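# Move deep-well plate into plate washer carrier

## Task

Take the deep-well plate from the shelved bench beside the door and set it in the plate washer's carrier on the shelved bench beside the window. It must rest flat on the carrier's floor, within the corner stops, with its labelled short edge toward the carrier end marked A1. The plate must never touch the floor, or the task fails. Afterwards release it and back the robot away. The robot must not tip over or be left leaning, or the task fails. The placement only counts if the plate stays put without the robot holding it.

## Robot and tools

Robot: a Hello Robot Stretch 4 with one arm. It has an omni-wheel base, a lift sliding up a mast, a telescoping arm that reaches straight forward, a three-joint wrist (yaw, pitch, roll) and a two-finger gripper. It stands about 1.6 m tall, and no part of the base rim is more than 0.23 m from the base origin. Loose objects may occasionally be nudged by outside pushes.

Frames: the base frame sits on the floor under the base centre, with x forward, y left and z up. hand_pose is reported in this frame and marks a point between the open fingertips; with all wrist joints at 0 its axes line up with the base frame. The reported hand position may be a little off. The odometry frame is where the base frame was at the start.

execute_actions: the argument actions is a list holding either one action or nothing. An empty list only returns the state and images. An action can contain base, joints, or both, plus optional pace and contact_limits. The alternative is an action with only end_of_arm set to "enable_torque", which turns back on any wrist or gripper motor that has shut itself off and makes it hold still.
- base: use exactly one key. Each is a relative move from where the base last reported itself, not a pose. translate_m: straight drive in metres, forward positive, -2 to 2. strafe_m: sideways drive in metres, left positive, -2 to 2. rotate_rad: turn in place in radians, counter-clockwise (left) positive, -3.2 to 3.2.
- joints: a map from joint name to an absolute target. lift_m 0 to 1.2 m; arm_m 0 to 0.55 m extension; wrist_yaw_rad -1.134 to 4.276 (0 points forward, positive turns left, 3.14 is folded back, and above 3.4 the arm may block it); wrist_pitch_rad -1.117 to 4.259 (0 level, 1.57 pointing down); wrist_roll_rad -1.117 to 4.259 (0 puts both fingers level, positive turns clockwise as seen from behind the gripper); gripper_m -0.038 to 0.141 m, the fingertip gap when empty (negative means the fingers press together). Targets beyond a range are clipped and the result notes it. Any other bad value or unknown key gets the whole call rejected with no motion.
- pace: "slow", "default", "fast" or "max". Base speed is 0.1, 0.3, 0.4 or 0.6 m/s and turn speed 1, 2, 3 or 4 rad/s respectively; with the lift above 0.2 these caps shrink, down to 0.3 m/s and 1 rad/s at full height.
- contact_limits: only arm_m, from 0 (stops at the lightest touch) to 0.75 (pushes hardest); 0.5 if omitted.
- cameras: a list of head_camera, head_left_camera, head_right_camera, wrist_camera or all; omitted or null gives every camera, [] gives none.
All motions in one action begin together. Anything you leave out may still be driving toward an earlier target without the status showing it. If a result reports a stop, the rest of that reply's motion calls are skipped.

wait: seconds from 0 to 10; commands nothing and returns the same readout as an empty action list. zoom_image: camera plus region [x0, y0, x1, y1] in pixels of that camera's most recent full image, origin top left, at most 504 by 504. finished_scene: scene, the integer number of the current scene; it ends it for good and reports success, so call it only once the plate is placed, released and the robot has moved away.

Result readout: joint_positions (done tolerance: lift and arm ±0.004, yaw and roll ±0.02, pitch ±0.05, gripper ±0.004). base_status and joint_status: "done"; "off_target" (resting short and maybe still pushing); "contact_stop_at_<key>" (hit something; that part goes slack, so a loaded lift can sag and the base can roll); "limit_stop_at_<name>", including own_body (self-collision guard, most likely when tilted up and rolled) and tilt (leaning beyond 6 degrees, lift, arm and wheels go slack); "torque_fault" (wrist motor overloaded and limp until enable_torque). on_its_own describes things the call did not command; "held at" there is the target held, not the actual position. lidar_m: 12 distances in metres, one per 30-degree sector starting dead ahead and going counter-clockwise; "-" is nothing seen or closer than 0.25 m; it misses clear objects and thin legs but sees table tops. wrist_depth_mm: 7 by 7 grid of median depths, 100 to 2000 mm. base_odometry counts wheel turns; if turned_by_wheels and turned_by_imu disagree by more than about 0.1 rad, the base slipped or bumped something. base_tilt in degrees, forward and right positive. motor_effort: percent of maximum, with the peak in brackets; wheel values positive mean turning right.

Cameras: head_camera at the mast top looking forward and down (turn the base to look around); head_left_camera and head_right_camera are fisheyes pointing more steeply down, showing base and arm; wrist_camera looks along the fingers. Calibration data (K, distortion, T_world_to_cam mapping base frame to camera) is given per camera and can be slightly off.

Handling: unfold the wrist first, e.g. lift_m 0.4 with wrist_yaw_rad 0. To grasp, command a gap smaller than the plate's width; the reading does not prove a hold, but a firm squeeze raises gripper effort. Raise the lift if fingertips snag on a surface. Keep arm_m at 0.2 or less and use gentle pace when driving or turning with a load over 1 kg, avoid strong pushes or pulls, keep the plate well above the floor, set it down gently, and avoid pressing the gripper into things, which trips wrist motors.

Each tool is called after "Emit:" as name([rows], argument=value, ...), one row to a line, values as JSON.

## Session

Emit:
execute_actions(actions=[])

Scene clock: 0.00 s.
base_odometry: x=+0.000 y=+0.000 heading=+0.000 (m, m, rad; odometry frame)
turned_by_wheels: +0.000 (rad since the last result)
turned_by_imu: +0.000 (rad since the last result)
base_tilt: forward=-1.1 right=+0.9 (deg)
lidar_m: 2.04 1.34 1.36 1.65 1.83 1.84 1.44 1.28 1.29 1.45 1.28 1.29
base_status: not commanded
joint_positions: lift_m=+0.202 arm_m=-0.001 wrist_yaw_rad=+3.116 wrist_pitch_rad=-0.006 wrist_roll_rad=+0.002 gripper_m=+0.057
joint_status: not commanded
motor_effort: lift_m=+20 arm_m=-1 wrist_yaw_rad=+2 wrist_pitch_rad=-7 wrist_roll_rad=-1 gripper_m=-5 wheel_0=+0 wheel_1=+0 wheel_2=+0 (%)
hand_pose: x=-0.1158 y=+0.0948 z=+0.3821 quat_wxyz=(+0.013, +0.003, +0.001, +1.000) (m; base frame)
wrist_depth_mm: - 145 - - - - - / - 141 - - - - - / - 119 165 - - - 1661 / - 134 202 - - - - / 141 1336 - - - - - / 1229 1397 221 1708 219 1708 1661 / 960 1025 976 162 976 1025 1078
pictures: head_camera, head_left_camera, head_right_camera, wrist_camera
Images, in order (width x height): head_camera 420x560, head_left_camera 420x672, head_right_camera 420x672, wrist_camera 616x392.

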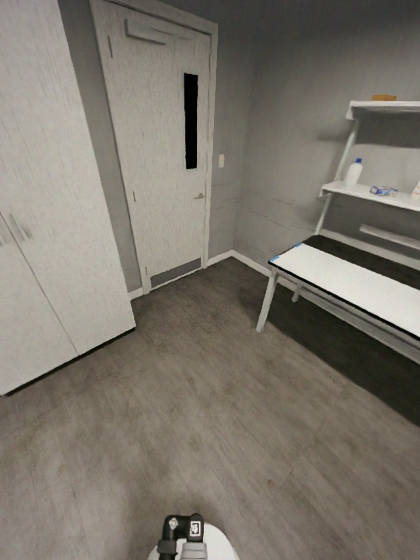

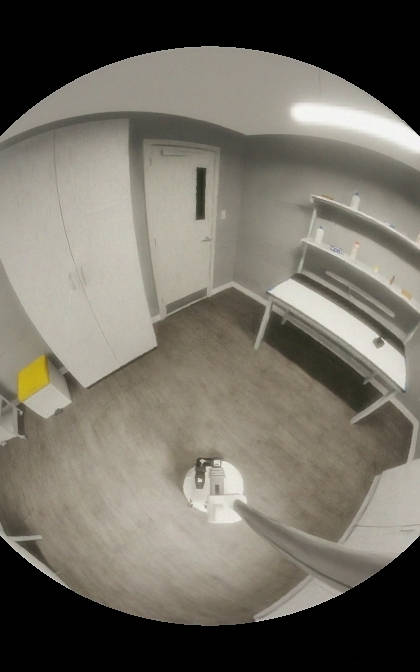

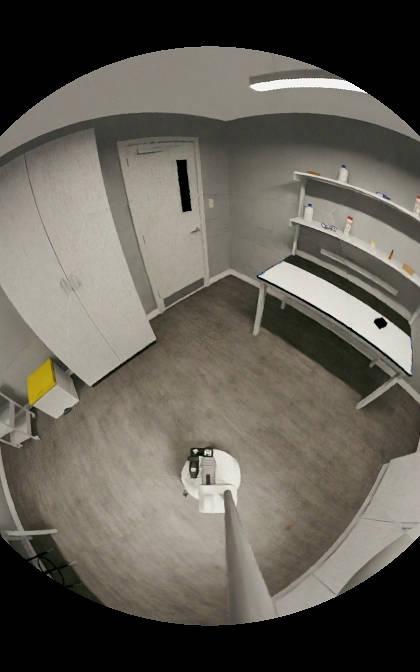

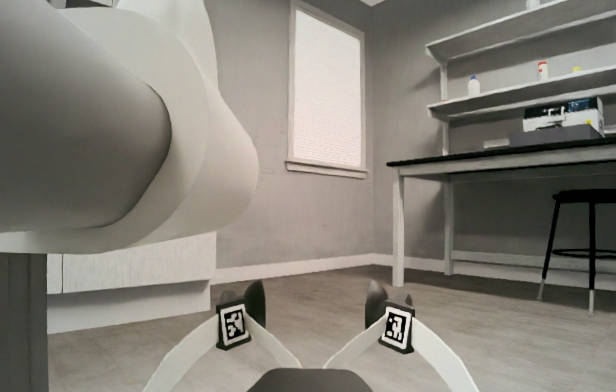

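Look at the washer first: turn left.

Emit:
execute_actions([
  {"base":{"rotate_rad":2.45},"joints":{"lift_m":1.0,"wrist_yaw_rad":0,"gripper_m":0.141}},
])

Scene clock: 5.90 s.
base_odometry: x=+0.000 y=+0.000 heading=+2.450 (m, m, rad; odometry frame)
turned_by_wheels: +2.450 (rad since the last result)
turned_by_imu: +2.425 (rad since the last result)
base_tilt: forward=-1.1 right=+1.0 (deg)
lidar_m: 1.82 2.03 1.28 1.27 1.42 1.30 1.27 1.40 1.39 1.35 1.56 1.83
base_status: done
joint_positions: lift_m=+1.000 arm_m=-0.001 wrist_yaw_rad=+0.000 wrist_pitch_rad=-0.006 wrist_roll_rad=+0.002 gripper_m=+0.141
joint_status: all done
motor_effort: lift_m=+24(26) arm_m=-1(1) wrist_yaw_rad=+1(6) wrist_pitch_rad=-7(7) wrist_roll_rad=-1(2) gripper_m=+0(6) wheel_0=+0(6) wheel_1=+1(3) wheel_2=+1(7) (%)
hand_pose: x=+0.4589 y=-0.0873 z=+1.1795 quat_wxyz=(+1.000, +0.001, -0.003, +0.000) (m; base frame)
wrist_depth_mm: - - - - - - - / - - - - - - - / - - - - - - - / - - - - - - - / - - - - - - - / - - 1756 1708 1863 - - / - - - 155 - - -
pictures: head_camera, head_left_camera, head_right_camera, wrist_camera
camera_calibration (this result's frames):
wrist_camera: T_world_to_cam=[[0.0174591, -0.999823, 0.00697573, -0.100071], [0.0363522, -0.00633742, -0.999319, 1.23371], [0.999187, 0.0177008, 0.0362351, -0.277897], [0, 0, 0, 1]] pos_world=[0.23457, -0.0873154, 1.24364]
Images, in order (width x height): head_camera 420x560, head_left_camera 420x672, head_right_camera 420x672, wrist_camera 616x392.

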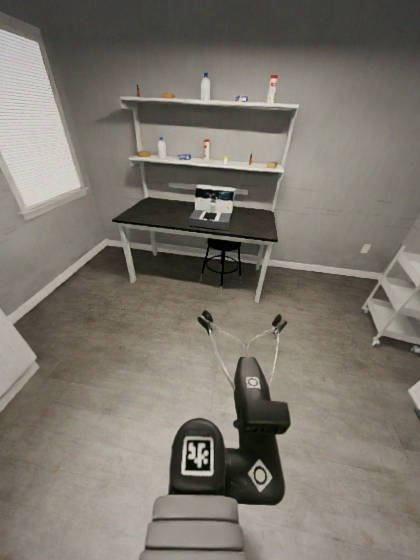

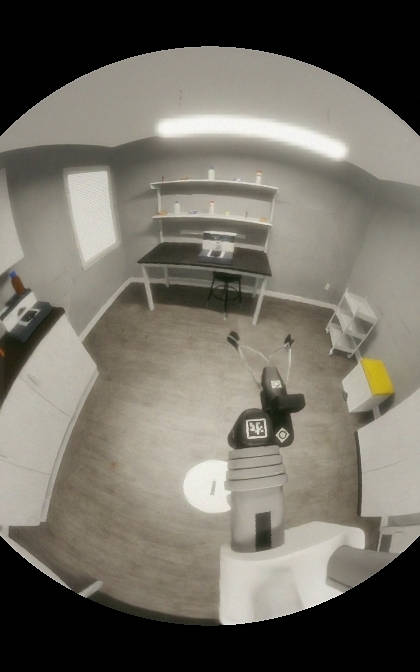

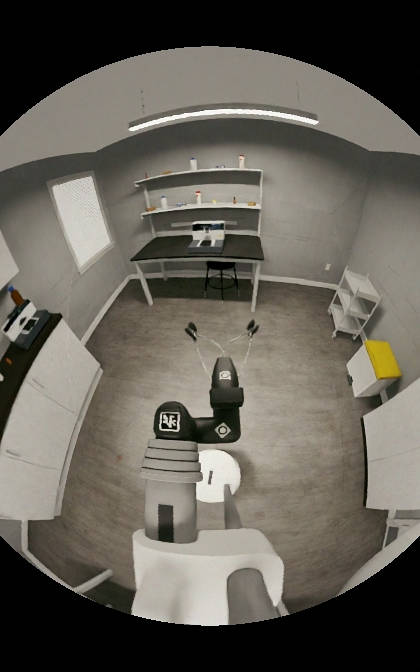

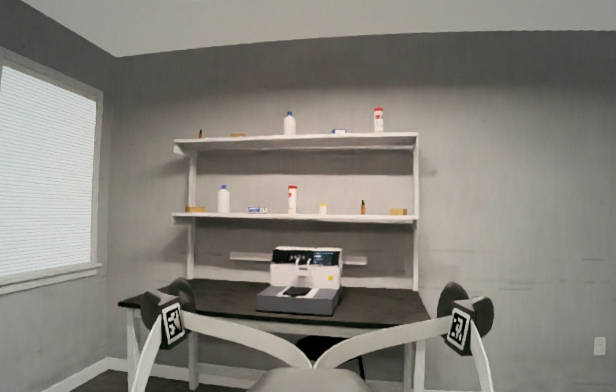

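Emit:
execute_actions([
  {"base":{"translate_m":0.9},"joints":{"wrist_pitch_rad":0.6}},
], cameras=["head_camera","wrist_camera"])

Emit:
zoom_image(camera="head_camera", region=[110,200,330,400])

Scene clock: 15.67 s.
base_odometry: x=-0.693 y=+0.574 heading=+2.450 (m, m, rad; odometry frame)
turned_by_wheels: +0.000 (rad since the last result)
turned_by_imu: +0.000 (rad since the last result)
base_tilt: forward=-1.0 right=+0.9 (deg)
lidar_m: 0.93 1.04 1.79 1.12 1.25 1.98 2.26 1.89 1.53 1.50 1.57 0.95
base_status: done
joint_positions: lift_m=+1.000 arm_m=-0.001 wrist_yaw_rad=+0.000 wrist_pitch_rad=+0.602 wrist_roll_rad=+0.002 gripper_m=+0.141
joint_status: all done
motor_effort: lift_m=+23(24) arm_m=-1(1) wrist_yaw_rad=+1(0) wrist_pitch_rad=-4(9) wrist_roll_rad=-1(1) gripper_m=+1(1) wheel_0=+0(5) wheel_1=+0(7) wheel_2=+2(8) (%)
hand_pose: x=+0.4082 y=-0.0874 z=+1.0146 quat_wxyz=(+0.955, +0.001, +0.296, +0.000) (m; base frame)
wrist_depth_mm: 1618 1537 1464 1182 1336 1308 1281 / 1756 1576 1464 960 1430 1366 1366 / 1098 1098 931 854 1042 1078 1499 / - 1921 946 866 854 809 1576 / 1661 1863 1808 1708 1708 1708 1756 / 1464 1464 1499 1430 1464 904 1464 / 1308 1255 1281 154 1281 1255 1308
pictures: head_camera, wrist_camera
camera_calibration (this result's frames):
wrist_camera: T_world_to_cam=[[0.0180904, -0.999828, -0.00405236, -0.0871884], [-0.540678, -0.00637332, -0.841205, 1.14585], [0.841035, 0.0174088, -0.540701, 0.42863], [0, 0, 0, 1]] pos_world=[0.260619, -0.0873325, 1.1953]
Images, in order (width x height): head_camera 420x560, wrist_camera 616x392.

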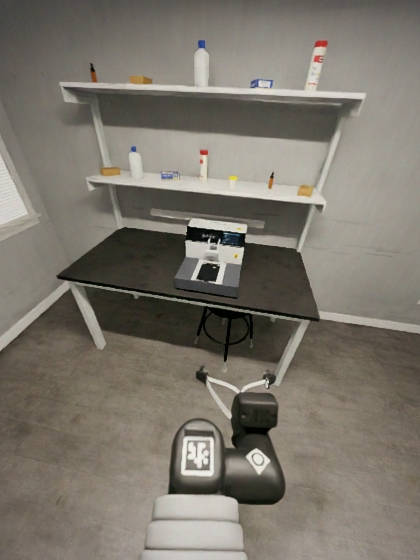

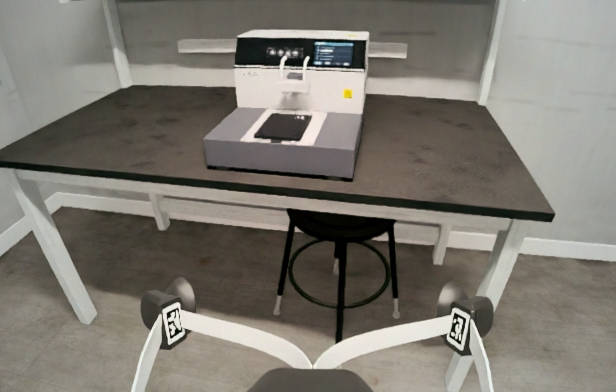

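Region (110, 200, 330, 400) of head_camera's 420x560 image, scaled by 2.291, with more detail than that image has; it fills the top 458 rows of this view, and the rest is white.

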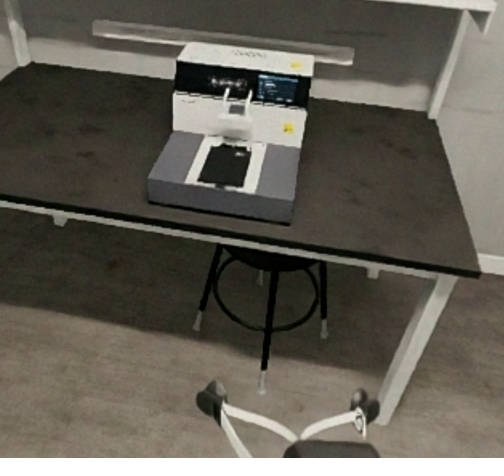

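Emit:
execute_actions([
  {"base":{"rotate_rad":3.02}},
], cameras=[])

Emit:
execute_actions([
  {"base":{"translate_m":1.65},"pace":"fast"},
], cameras=["head_camera","wrist_camera"])

Scene clock: 23.10 s.
base_odometry: x=-0.693 y=+0.574 heading=-0.813 (m, m, rad; odometry frame)
turned_by_wheels: +3.020 (rad since the last result)
turned_by_imu: +2.989 (rad since the last result)
base_tilt: forward=-1.0 right=+0.9 (deg)
lidar_m: 2.16 2.26 1.58 1.51 1.57 0.97 0.93 1.01 1.85 1.15 1.20 1.71
base_status: done
joint_positions: lift_m=+1.000 arm_m=-0.001 wrist_yaw_rad=+0.000 wrist_pitch_rad=+0.602 wrist_roll_rad=+0.002 gripper_m=+0.141
joint_status: not commanded
motor_effort: lift_m=+22(23) arm_m=-1(1) wrist_yaw_rad=+1(1) wrist_pitch_rad=-4(7) wrist_roll_rad=-2(2) gripper_m=-1(0) wheel_0=-2(7) wheel_1=-1(4) wheel_2=-3(8) (%)
hand_pose: x=+0.4082 y=-0.0874 z=+1.0147 quat_wxyz=(+0.955, +0.001, +0.296, +0.000) (m; base frame)
wrist_depth_mm: - - - - - - - / - - - - - - - / - - - - - - 1661 / - - - - - - 1661 / 1808 1863 1808 1808 1808 1808 1708 / 1499 1464 1499 1537 1499 1397 1464 / 1308 1255 1336 155 1281 1229 1281
pictures: none
No camera images: the call's "cameras" was empty. Leave "cameras" out to get every camera's image.

Scene clock: 29.17 s.
base_odometry: x=+0.440 y=-0.625 heading=-0.813 (m, m, rad; odometry frame)
turned_by_wheels: +0.000 (rad since the last result)
turned_by_imu: +0.001 (rad since the last result)
base_tilt: forward=-1.1 right=+1.1 (deg)
lidar_m: 0.52 0.55 0.78 1.49 1.51 2.16 3.37 1.69 1.25 1.20 0.72 0.55
base_status: done
joint_positions: lift_m=+1.000 arm_m=-0.001 wrist_yaw_rad=+0.000 wrist_pitch_rad=+0.602 wrist_roll_rad=+0.002 gripper_m=+0.141
joint_status: not commanded
motor_effort: lift_m=+22(23) arm_m=-1(1) wrist_yaw_rad=+1(1) wrist_pitch_rad=-8(6) wrist_roll_rad=-1(2) gripper_m=-1(0) wheel_0=+0(6) wheel_1=+0(7) wheel_2=+2(10) (%)
hand_pose: x=+0.4082 y=-0.0874 z=+1.0146 quat_wxyz=(+0.955, +0.001, +0.296, +0.000) (m; base frame)
wrist_depth_mm: 1042 1060 1042 1042 1042 991 946 / 1138 1098 1078 1078 1078 1042 1008 / 1078 1098 1060 1078 1078 1060 1160 / 798 798 798 809 798 798 798 / 640 647 647 647 647 634 640 / 530 517 517 539 539 492 521 / 854 484 484 154 473 469 466
pictures: head_camera, wrist_camera
camera_calibration (this result's frames):
wrist_camera: T_world_to_cam=[[0.0181028, -0.999828, -0.00405302, -0.0871898], [-0.540708, -0.00638007, -0.841186, 1.14588], [0.841016, 0.0174193, -0.54073, 0.428685], [0, 0, 0, 1]] pos_world=[0.260632, -0.0873314, 1.19535]
Images, in order (width x height): head_camera 420x560, wrist_camera 616x392.

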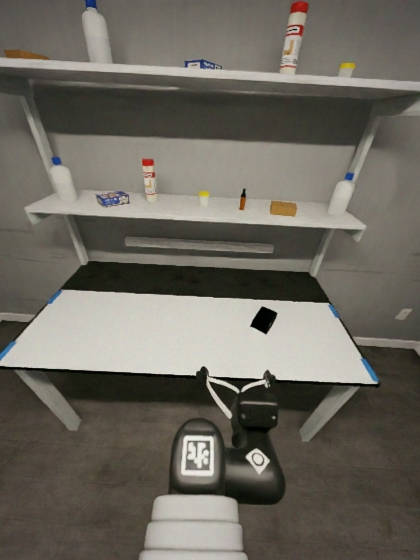

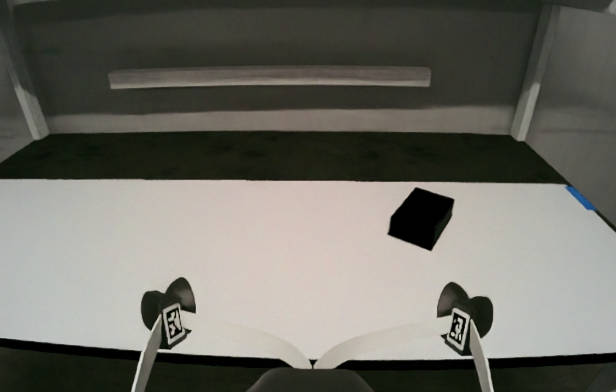

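Emit:
execute_actions([
  {"base":{"strafe_m":-0.13},"joints":{"wrist_pitch_rad":0.9,"wrist_yaw_rad":-0.545,"arm_m":0.2}},
], cameras=[])

Emit:
execute_actions([
  {"base":{"translate_m":0.2},"joints":{"arm_m":0.36,"lift_m":0.95}},
], cameras=["head_camera","wrist_camera"])

Scene clock: 38.57 s.
base_odometry: x=+0.346 y=-0.714 heading=-0.813 (m, m, rad; odometry frame)
turned_by_wheels: +0.000 (rad since the last result)
turned_by_imu: -0.001 (rad since the last result)
base_tilt: forward=-1.0 right=+1.0 (deg)
lidar_m: 0.52 0.52 0.76 1.60 1.66 2.35 3.30 1.50 1.11 1.08 0.73 0.55
base_status: done
joint_positions: lift_m=+1.000 arm_m=+0.199 wrist_yaw_rad=-0.545 wrist_pitch_rad=+0.901 wrist_roll_rad=+0.002 gripper_m=+0.141
joint_status: all done
motor_effort: lift_m=+23(22) arm_m=+6(6) wrist_yaw_rad=+1(4) wrist_pitch_rad=-4(9) wrist_roll_rad=-2(2) gripper_m=+0(1) wheel_0=+0(10) wheel_1=+1(8) wheel_2=+1(1) (%)
hand_pose: x=+0.4776 y=-0.1676 z=+0.9518 quat_wxyz=(+0.867, +0.118, +0.419, -0.243) (m; base frame)
wrist_depth_mm: 788 842 866 891 1255 1464 1499 / 750 732 723 723 1336 1756 1618 / 621 621 580 609 609 1756 1618 / 539 525 521 521 530 525 1537 / 469 469 469 473 466 1281 1366 / 415 410 410 427 891 1160 1182 / 382 375 384 155 1098 1118 1078
pictures: none
No camera images: the call's "cameras" was empty. Leave "cameras" out to get every camera's image.

Scene clock: 40.63 s.
base_odometry: x=+0.483 y=-0.860 heading=-0.813 (m, m, rad; odometry frame)
turned_by_wheels: +0.000 (rad since the last result)
turned_by_imu: +0.000 (rad since the last result)
base_tilt: forward=-1.0 right=+1.1 (deg)
lidar_m: 0.32 0.34 0.49 1.75 1.64 2.33 3.62 1.52 1.14 1.06 0.48 0.34
base_status: done
joint_positions: lift_m=+0.950 arm_m=+0.359 wrist_yaw_rad=-0.545 wrist_pitch_rad=+0.901 wrist_roll_rad=+0.002 gripper_m=+0.141
joint_status: all done
motor_effort: lift_m=+15(22) arm_m=+6(8) wrist_yaw_rad=+1(2) wrist_pitch_rad=-2(4) wrist_roll_rad=-1(2) gripper_m=+2(1) wheel_0=+1(5) wheel_1=+0(4) wheel_2=+0(10) (%)
hand_pose: x=+0.6377 y=-0.1675 z=+0.9024 quat_wxyz=(+0.867, +0.118, +0.419, -0.243) (m; base frame)
wrist_depth_mm: 404 492 603 676 768 917 1098 / 521 585 640 627 627 1060 1366 / 559 539 539 530 535 530 1576 / 466 473 462 462 459 459 455 / 410 410 410 410 404 404 402 / 366 355 359 327 364 343 357 / 334 329 329 155 320 320 327
pictures: head_camera, wrist_camera
camera_calibration (this result's frames):
wrist_camera: T_world_to_cam=[[-0.504507, -0.863358, -0.00919786, 0.188823], [-0.657403, 0.391019, -0.644147, 1.13817], [0.559726, -0.31893, -0.764847, 0.501626], [0, 0, 0, 1]] pos_world=[0.562729, -0.122042, 1.11856]
Images, in order (width x height): head_camera 420x560, wrist_camera 616x392.

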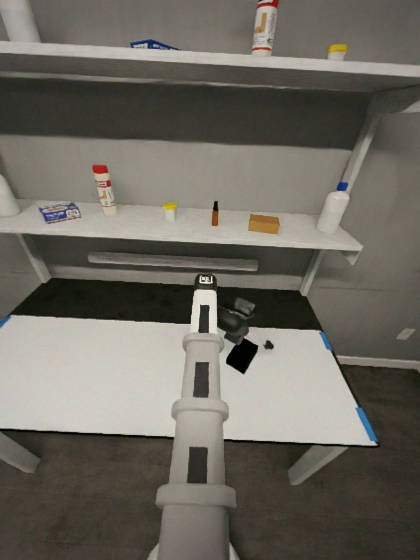

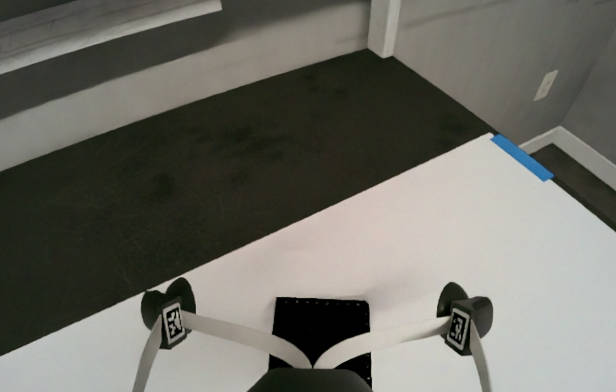

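Emit:
execute_actions([
  {"joints":{"arm_m":0.35,"lift_m":0.84}},
], cameras=["head_right_camera","wrist_camera"])

Scene clock: 45.50 s.
base_odometry: x=+0.483 y=-0.860 heading=-0.813 (m, m, rad; odometry frame)
turned_by_wheels: +0.000 (rad since the last result)
turned_by_imu: -0.001 (rad since the last result)
base_tilt: forward=-1.0 right=+1.1 (deg)
lidar_m: 0.31 0.33 0.48 1.75 1.65 2.34 3.61 1.51 1.11 1.07 0.48 0.34
base_status: not commanded
joint_positions: lift_m=+0.840 arm_m=+0.351 wrist_yaw_rad=-0.545 wrist_pitch_rad=+0.901 wrist_roll_rad=+0.002 gripper_m=+0.141
joint_status: all done
motor_effort: lift_m=+15(14) arm_m=-6(7) wrist_yaw_rad=+1(1) wrist_pitch_rad=-5(3) wrist_roll_rad=-1(1) gripper_m=+0(1) wheel_0=+1(1) wheel_1=+0(0) wheel_2=-1(1) (%)
hand_pose: x=+0.6297 y=-0.1676 z=+0.7924 quat_wxyz=(+0.867, +0.118, +0.419, -0.243) (m; base frame)
wrist_depth_mm: 484 525 525 517 517 904 1078 / 449 442 433 430 427 430 445 / 373 368 366 366 362 364 359 / 320 320 319 314 315 312 312 / 281 281 279 236 271 276 273 / 249 245 213 211 222 235 244 / 228 224 223 154 213 220 -
pictures: head_right_camera, wrist_camera
camera_calibration (this result's frames):
wrist_camera: T_world_to_cam=[[-0.504568, -0.863323, -0.00919808, 0.18385], [-0.657383, 0.391069, -0.644137, 1.06211], [0.559696, -0.318964, -0.764855, 0.421961], [0, 0, 0, 1]] pos_world=[0.554805, -0.122044, 1.00857]
Images, in order (width x height): head_right_camera 420x672, wrist_camera 616x392.

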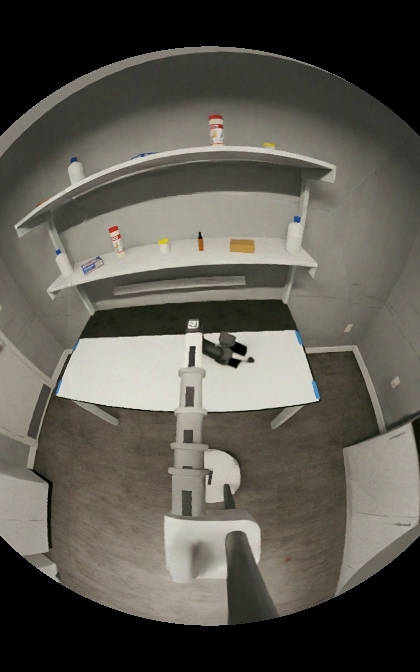

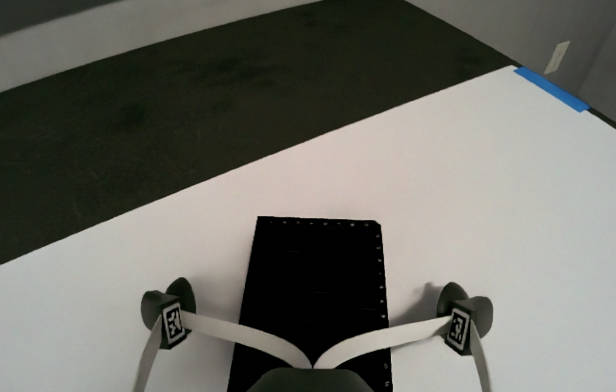

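Emit:
execute_actions([
  {"joints":{"gripper_m":0.04}},
], cameras=["wrist_camera"])

Emit:
execute_actions([
  {"joints":{"lift_m":1.05}},
], cameras=["wrist_camera"])

Emit:
execute_actions([
  {"base":{"translate_m":-0.5},"joints":{"arm_m":0.1,"wrist_yaw_rad":2.4}},
])

Scene clock: 49.93 s.
base_odometry: x=+0.483 y=-0.860 heading=-0.813 (m, m, rad; odometry frame)
turned_by_wheels: +0.000 (rad since the last result)
turned_by_imu: -0.001 (rad since the last result)
base_tilt: forward=-1.0 right=+1.0 (deg)
lidar_m: 0.33 0.34 0.47 1.76 1.66 2.35 3.62 1.51 1.12 1.07 0.47 0.33
base_status: not commanded
joint_positions: lift_m=+0.840 arm_m=+0.351 wrist_yaw_rad=-0.545 wrist_pitch_rad=+0.902 wrist_roll_rad=+0.002 gripper_m=+0.040
joint_status: all done
motor_effort: lift_m=+15(15) arm_m=-6(6) wrist_yaw_rad=+1(1) wrist_pitch_rad=-6(5) wrist_roll_rad=-1(1) gripper_m=-22(24) wheel_0=+1(1) wheel_1=+0(0) wheel_2=-1(1) (%)
hand_pose: x=+0.6297 y=-0.1675 z=+0.7923 quat_wxyz=(+0.867, +0.118, +0.419, -0.243) (m; base frame)
wrist_depth_mm: 484 525 525 512 517 891 1138 / 452 439 436 427 427 427 445 / 373 368 366 362 362 359 359 / 322 319 315 317 314 310 310 / 279 279 281 229 264 274 274 / 249 250 202 201 200 247 244 / 227 220 189 187 182 216 -
pictures: wrist_camera
camera_calibration (this result's frames):
wrist_camera: T_world_to_cam=[[-0.50457, -0.863322, -0.00920274, 0.183856], [-0.657545, 0.391167, -0.643912, 1.06196], [0.559503, -0.318848, -0.765044, 0.422251], [0, 0, 0, 1]] pos_world=[0.554802, -0.122042, 1.00854]
Images, in order (width x height): wrist_camera 616x392.

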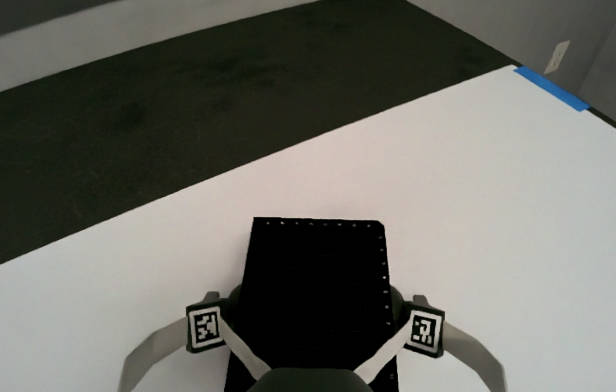

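Scene clock: 51.90 s.
base_odometry: x=+0.483 y=-0.860 heading=-0.813 (m, m, rad; odometry frame)
turned_by_wheels: +0.000 (rad since the last result)
turned_by_imu: +0.000 (rad since the last result)
base_tilt: forward=-1.0 right=+1.0 (deg)
lidar_m: 0.31 0.34 0.47 1.73 1.64 2.36 3.62 1.50 1.13 1.09 0.47 0.32
base_status: not commanded
joint_positions: lift_m=+1.050 arm_m=+0.351 wrist_yaw_rad=-0.545 wrist_pitch_rad=+0.902 wrist_roll_rad=+0.002 gripper_m=+0.040
joint_status: all done
motor_effort: lift_m=+24(29) arm_m=-6(6) wrist_yaw_rad=+1(1) wrist_pitch_rad=-4(7) wrist_roll_rad=-3(1) gripper_m=-22(22) wheel_0=+1(1) wheel_1=+0(1) wheel_2=-1(1) (%)
hand_pose: x=+0.6296 y=-0.1675 z=+1.0015 quat_wxyz=(+0.867, +0.118, +0.419, -0.243) (m; base frame)
wrist_depth_mm: 488 530 585 683 788 931 1118 / 480 504 668 759 878 1118 1336 / 585 647 683 676 683 1366 1618 / 615 597 609 597 597 591 1576 / 530 530 525 228 500 517 530 / 469 469 202 202 200 462 459 / 427 413 189 188 181 407 421
pictures: wrist_camera
camera_calibration (this result's frames):
wrist_camera: T_world_to_cam=[[-0.504572, -0.863321, -0.00920631, 0.185785], [-0.657668, 0.391242, -0.643741, 1.19652], [0.559357, -0.318759, -0.765188, 0.582552], [0, 0, 0, 1]] pos_world=[0.554797, -0.122041, 1.21772]
Images, in order (width x height): wrist_camera 616x392.

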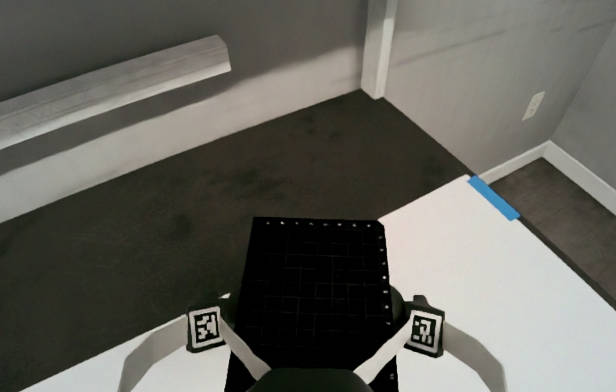

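Scene clock: 55.07 s.
base_odometry: x=+0.140 y=-0.496 heading=-0.813 (m, m, rad; odometry frame)
turned_by_wheels: +0.000 (rad since the last result)
turned_by_imu: -0.001 (rad since the last result)
base_tilt: forward=-1.1 right=+1.1 (deg)
lidar_m: 0.82 0.86 1.21 1.57 1.62 2.48 2.38 1.49 1.09 1.06 1.12 0.86
base_status: done
joint_positions: lift_m=+1.050 arm_m=+0.101 wrist_yaw_rad=+2.400 wrist_pitch_rad=+0.902 wrist_roll_rad=+0.002 gripper_m=+0.040
joint_status: all done
motor_effort: lift_m=+24(25) arm_m=-6(6) wrist_yaw_rad=+3(7) wrist_pitch_rad=-3(5) wrist_roll_rad=-1(1) gripper_m=-23(22) wheel_0=-2(6) wheel_1=-1(8) wheel_2=+0(10) (%)
hand_pose: x=+0.1991 y=+0.1853 z=+1.0015 quat_wxyz=(+0.327, -0.406, +0.159, +0.839) (m; base frame)
wrist_depth_mm: - - - - 1863 1464 1229 / - - - - - 1618 1397 / 1983 1863 1863 1921 1921 1708 1756 / 1708 1618 1661 1618 1618 1661 1618 / 1464 1464 1464 229 1366 1430 1397 / 1281 1281 202 201 200 1255 1255 / 1160 1138 189 187 182 1118 1118
pictures: head_camera, head_left_camera, head_right_camera, wrist_camera
camera_calibration (this result's frames):
wrist_camera: T_world_to_cam=[[0.663686, 0.747954, -0.0092092, -0.258032], [0.568406, -0.512293, -0.643793, 0.698781], [-0.486246, 0.422042, -0.765144, 1.0067], [0, 0, 0, 1]] pos_world=[0.263562, 0.126109, 1.21776]
Images, in order (width x height): head_camera 420x560, head_left_camera 420x672, head_right_camera 420x672, wrist_camera 616x392.

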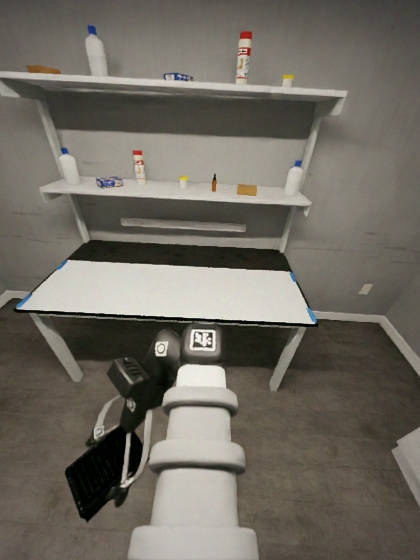

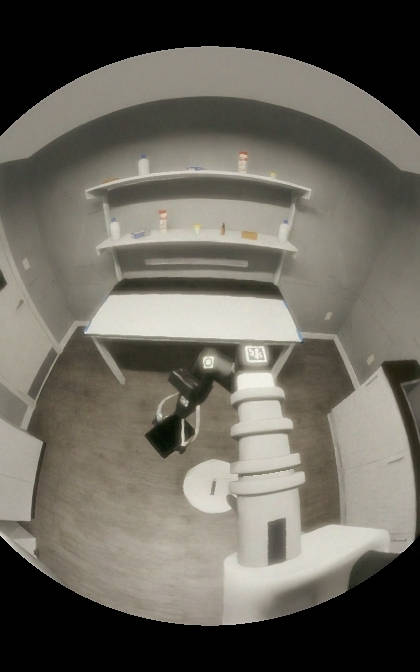

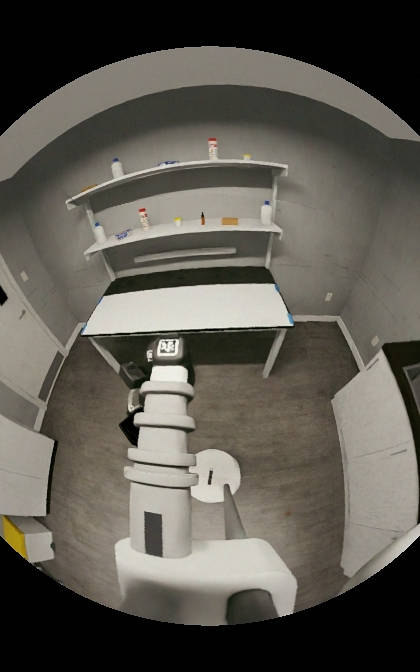

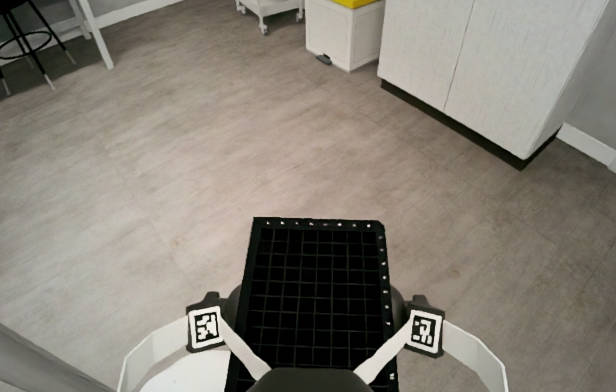

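Emit:
execute_actions([
  {"base":{"rotate_rad":-3.17},"joints":{"wrist_yaw_rad":0}},
], cameras=[])

Emit:
execute_actions([
  {"base":{"translate_m":1.55},"pace":"fast"},
])

Scene clock: 61.70 s.
base_odometry: x=+0.140 y=-0.496 heading=+2.300 (m, m, rad; odometry frame)
turned_by_wheels: -3.170 (rad since the last result)
turned_by_imu: -3.140 (rad since the last result)
base_tilt: forward=-0.9 right=+1.1 (deg)
lidar_m: 2.29 1.53 1.12 1.04 1.09 0.85 0.81 0.86 1.20 1.58 1.64 2.46
base_status: done
joint_positions: lift_m=+1.050 arm_m=+0.101 wrist_yaw_rad=+0.000 wrist_pitch_rad=+0.902 wrist_roll_rad=+0.002 gripper_m=+0.040
joint_status: all done
motor_effort: lift_m=+24(24) arm_m=-6(6) wrist_yaw_rad=+1(4) wrist_pitch_rad=-7(5) wrist_roll_rad=-1(1) gripper_m=-21(24) wheel_0=+3(7) wheel_1=+1(5) wheel_2=+1(5) (%)
hand_pose: x=+0.4508 y=-0.0874 z=+1.0015 quat_wxyz=(+0.900, +0.001, +0.436, +0.000) (m; base frame)
wrist_depth_mm: - - - - - - - / - - - - - - - / 1921 1863 1863 1863 1808 1921 1863 / 1661 1661 1661 1618 1576 1618 1576 / 1464 1464 1397 227 1336 1430 1430 / 1281 1281 202 202 201 1281 1229 / 1160 1138 189 187 182 1118 1118
pictures: none
No camera images: the call's "cameras" was empty. Leave "cameras" out to get every camera's image.

Scene clock: 67.67 s.
base_odometry: x=-0.893 y=+0.659 heading=+2.300 (m, m, rad; odometry frame)
turned_by_wheels: +0.000 (rad since the last result)
turned_by_imu: +0.000 (rad since the last result)
base_tilt: forward=-1.1 right=+1.1 (deg)
lidar_m: 0.75 0.79 1.13 1.17 1.09 1.50 3.08 2.50 1.71 1.59 1.57 0.78
base_status: done
joint_positions: lift_m=+1.050 arm_m=+0.101 wrist_yaw_rad=+0.000 wrist_pitch_rad=+0.902 wrist_roll_rad=+0.002 gripper_m=+0.040
joint_status: not commanded
motor_effort: lift_m=+24(24) arm_m=-6(6) wrist_yaw_rad=+1(1) wrist_pitch_rad=-9(7) wrist_roll_rad=-1(1) gripper_m=-21(22) wheel_0=+0(7) wheel_1=+1(6) wheel_2=+1(11) (%)
hand_pose: x=+0.4508 y=-0.0874 z=+1.0015 quat_wxyz=(+0.900, +0.001, +0.436, +0.000) (m; base frame)
wrist_depth_mm: 1008 976 707 707 960 1060 1205 / 842 809 647 691 798 809 1366 / 707 647 609 615 676 683 1499 / 1576 707 707 627 627 621 634 / 1464 1430 1430 228 1366 1336 1397 / 1255 1308 201 203 200 1255 1255 / 1182 1098 189 188 182 1098 1138
pictures: head_camera, head_left_camera, head_right_camera, wrist_camera
camera_calibration (this result's frames):
wrist_camera: T_world_to_cam=[[0.0160908, -0.999828, -0.00919976, -0.0819592], [-0.765246, -0.00639261, -0.643706, 1.0613], [0.643537, 0.0173979, -0.765217, 0.699593], [0, 0, 0, 1]] pos_world=[0.36326, -0.087332, 1.21775]
Images, in order (width x height): head_camera 420x560, head_left_camera 420x672, head_right_camera 420x672, wrist_camera 616x392.

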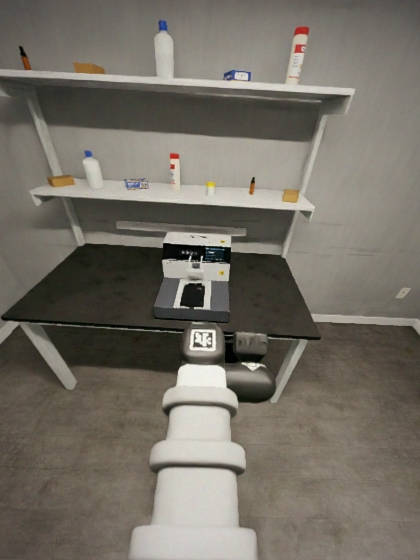

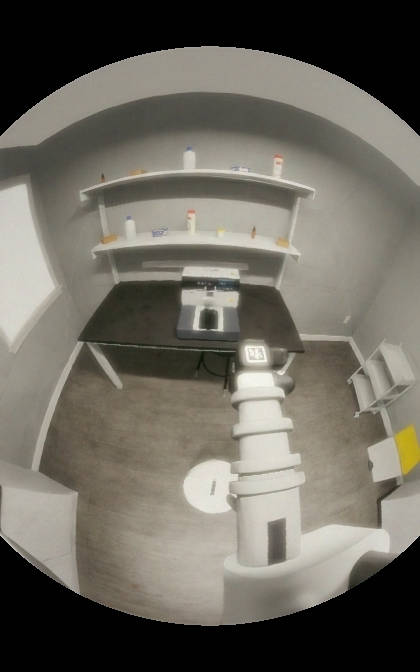

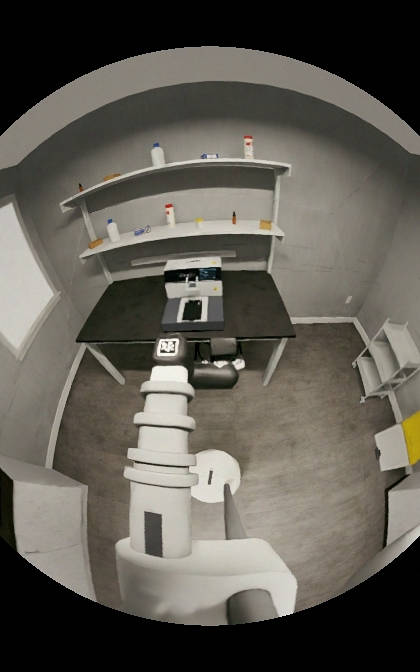

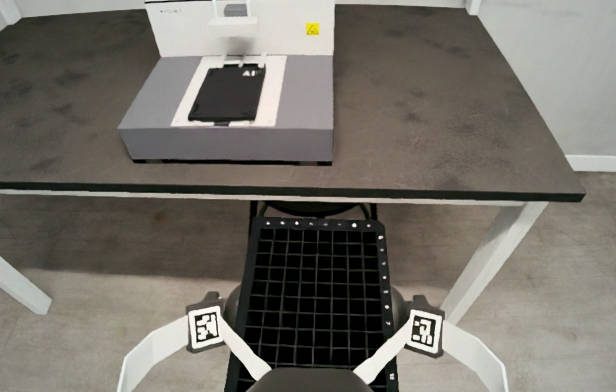

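Emit:
execute_actions([
  {"base":{"rotate_rad":-0.025}},
], cameras=[])

Emit:
execute_actions([
  {"base":{"strafe_m":0.18},"joints":{"arm_m":0.3,"lift_m":1.0}},
], cameras=["wrist_camera"])

Emit:
zoom_image(camera="wrist_camera", region=[170,30,470,270])

Scene clock: 72.37 s.
base_odometry: x=-0.893 y=+0.659 heading=+2.276 (m, m, rad; odometry frame)
turned_by_wheels: -0.025 (rad since the last result)
turned_by_imu: -0.025 (rad since the last result)
base_tilt: forward=-1.0 right=+1.0 (deg)
lidar_m: 0.74 0.78 1.09 1.28 1.10 1.47 2.45 2.49 1.72 1.60 1.59 0.80
base_status: done
joint_positions: lift_m=+1.050 arm_m=+0.101 wrist_yaw_rad=+0.000 wrist_pitch_rad=+0.902 wrist_roll_rad=+0.002 gripper_m=+0.040
joint_status: not commanded
motor_effort: lift_m=+24(24) arm_m=-6(6) wrist_yaw_rad=+2(2) wrist_pitch_rad=-8(7) wrist_roll_rad=-2(2) gripper_m=-22(22) wheel_0=+3(3) wheel_1=+0(3) wheel_2=+0(2) (%)
hand_pose: x=+0.4508 y=-0.0874 z=+1.0015 quat_wxyz=(+0.900, +0.001, +0.436, -0.001) (m; base frame)
wrist_depth_mm: 1025 960 691 723 960 1182 1229 / 842 778 654 715 809 809 1366 / 715 621 603 634 683 676 1576 / 707 707 699 627 627 621 1537 / 1464 1430 1397 228 1366 1366 1397 / 1281 1255 201 202 200 1255 1255 / 1160 1118 188 187 182 1098 1138
pictures: none
No camera images: the call's "cameras" was empty. Leave "cameras" out to get every camera's image.

Scene clock: 74.23 s.
base_odometry: x=-1.031 y=+0.542 heading=+2.276 (m, m, rad; odometry frame)
turned_by_wheels: +0.000 (rad since the last result)
turned_by_imu: +0.000 (rad since the last result)
base_tilt: forward=-1.0 right=+1.1 (deg)
lidar_m: 0.74 0.80 1.06 1.23 0.92 1.25 3.09 2.48 1.90 1.78 1.76 0.78
base_status: done
joint_positions: lift_m=+1.000 arm_m=+0.299 wrist_yaw_rad=+0.000 wrist_pitch_rad=+0.902 wrist_roll_rad=+0.002 gripper_m=+0.040
joint_status: all done
motor_effort: lift_m=+15(25) arm_m=+6(5) wrist_yaw_rad=+1(2) wrist_pitch_rad=-6(10) wrist_roll_rad=-1(0) gripper_m=-23(22) wheel_0=+1(9) wheel_1=-2(6) wheel_2=+0(1) (%)
hand_pose: x=+0.6488 y=-0.0874 z=+0.9522 quat_wxyz=(+0.900, +0.001, +0.436, +0.000) (m; base frame)
wrist_depth_mm: 904 891 508 480 496 831 866 / 759 741 554 544 539 715 715 / 621 609 488 462 477 603 609 / 535 535 430 413 421 496 521 / 469 473 459 229 439 459 455 / 1229 1229 202 202 199 1182 1160 / 1118 1078 189 187 182 960 842
pictures: wrist_camera
camera_calibration (this result's frames):
wrist_camera: T_world_to_cam=[[0.0162256, -0.999826, -0.00919826, -0.0856624], [-0.765184, -0.00649508, -0.643779, 1.18111], [0.643607, 0.0174841, -0.765156, 0.534408], [0, 0, 0, 1]] pos_world=[0.561205, -0.0873198, 1.16849]
Images, in order (width x height): wrist_camera 616x392.

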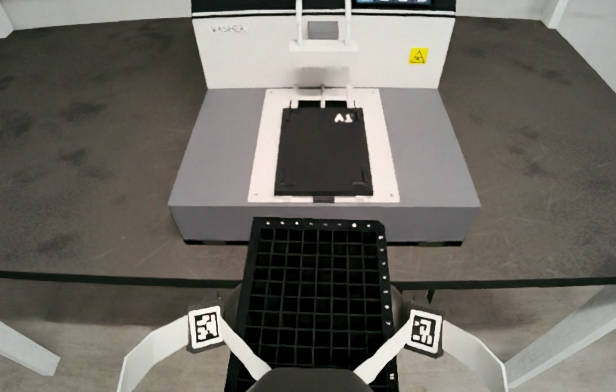

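Region (170, 30, 470, 270) of wrist_camera's 616x392 image, scaled by 1.680; it fills the top 403 rows of this view, and the rest is white.

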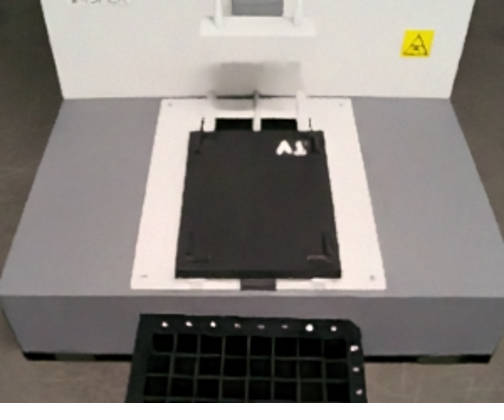

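Emit:
execute_actions([
  {"base":{"translate_m":0.2},"joints":{"lift_m":0.96}},
], cameras=[])

Emit:
execute_actions([
  {"base":{"strafe_m":-0.008},"joints":{"lift_m":0.945}},
], cameras=["wrist_camera","head_right_camera"])

Scene clock: 82.37 s.
base_odometry: x=-1.160 y=+0.695 heading=+2.276 (m, m, rad; odometry frame)
turned_by_wheels: +0.000 (rad since the last result)
turned_by_imu: -0.001 (rad since the last result)
base_tilt: forward=-1.1 right=+1.1 (deg)
lidar_m: 0.53 0.58 0.81 1.50 1.01 1.21 3.31 2.71 1.86 1.71 0.80 0.57
base_status: done
joint_positions: lift_m=+0.960 arm_m=+0.299 wrist_yaw_rad=+0.000 wrist_pitch_rad=+0.902 wrist_roll_rad=+0.002 gripper_m=+0.040
joint_status: all done
motor_effort: lift_m=+15(17) arm_m=+5(6) wrist_yaw_rad=+1(1) wrist_pitch_rad=-8(4) wrist_roll_rad=-2(1) gripper_m=-22(22) wheel_0=+0(5) wheel_1=+1(3) wheel_2=+1(8) (%)
hand_pose: x=+0.6488 y=-0.0874 z=+0.9122 quat_wxyz=(+0.900, +0.001, +0.436, +0.000) (m; base frame)
wrist_depth_mm: 809 314 310 307 306 301 788 / 676 609 332 315 329 325 647 / 564 535 384 300 379 389 539 / 484 466 368 366 366 373 469 / 421 342 324 227 307 320 410 / 375 298 202 202 200 286 362 / 343 256 189 187 182 253 260
pictures: none
No camera images: the call's "cameras" was empty. Leave "cameras" out to get every camera's image.

Scene clock: 83.10 s.
base_odometry: x=-1.154 y=+0.700 heading=+2.276 (m, m, rad; odometry frame)
turned_by_wheels: +0.000 (rad since the last result)
turned_by_imu: +0.000 (rad since the last result)
base_tilt: forward=-1.1 right=+1.2 (deg)
lidar_m: 0.55 0.57 0.79 1.51 1.03 1.24 2.66 2.72 1.86 1.70 0.80 0.58
base_status: done
joint_positions: lift_m=+0.945 arm_m=+0.299 wrist_yaw_rad=+0.000 wrist_pitch_rad=+0.902 wrist_roll_rad=+0.002 gripper_m=+0.040
joint_status: all done
motor_effort: lift_m=+15(17) arm_m=+6(6) wrist_yaw_rad=+1(1) wrist_pitch_rad=-7(9) wrist_roll_rad=-1(1) gripper_m=-22(22) wheel_0=+0(8) wheel_1=+0(6) wheel_2=+0(2) (%)
hand_pose: x=+0.6488 y=-0.0874 z=+0.8972 quat_wxyz=(+0.900, +0.001, +0.436, +0.000) (m; base frame)
wrist_depth_mm: 788 303 300 300 297 294 732 / 654 353 334 294 322 329 615 / 539 512 377 377 373 384 517 / 466 433 349 329 345 351 449 / 402 317 307 228 291 303 394 / 362 276 202 203 200 271 342 / 325 243 189 187 182 239 246
pictures: head_right_camera, wrist_camera
camera_calibration (this result's frames):
wrist_camera: T_world_to_cam=[[0.0161816, -0.999827, -0.00920021, -0.0861461], [-0.765264, -0.00646233, -0.643684, 1.14567], [0.643513, 0.0174564, -0.765236, 0.492437], [0, 0, 0, 1]] pos_world=[0.561246, -0.0873237, 1.11349]
Images, in order (width x height): head_right_camera 420x672, wrist_camera 616x392.

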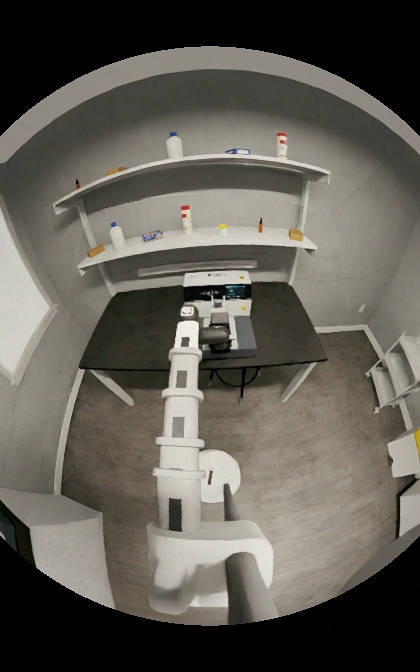

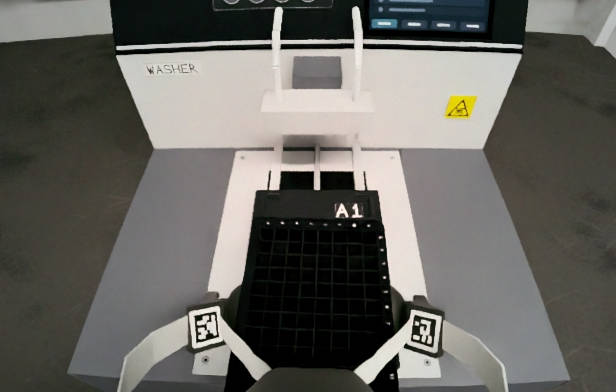

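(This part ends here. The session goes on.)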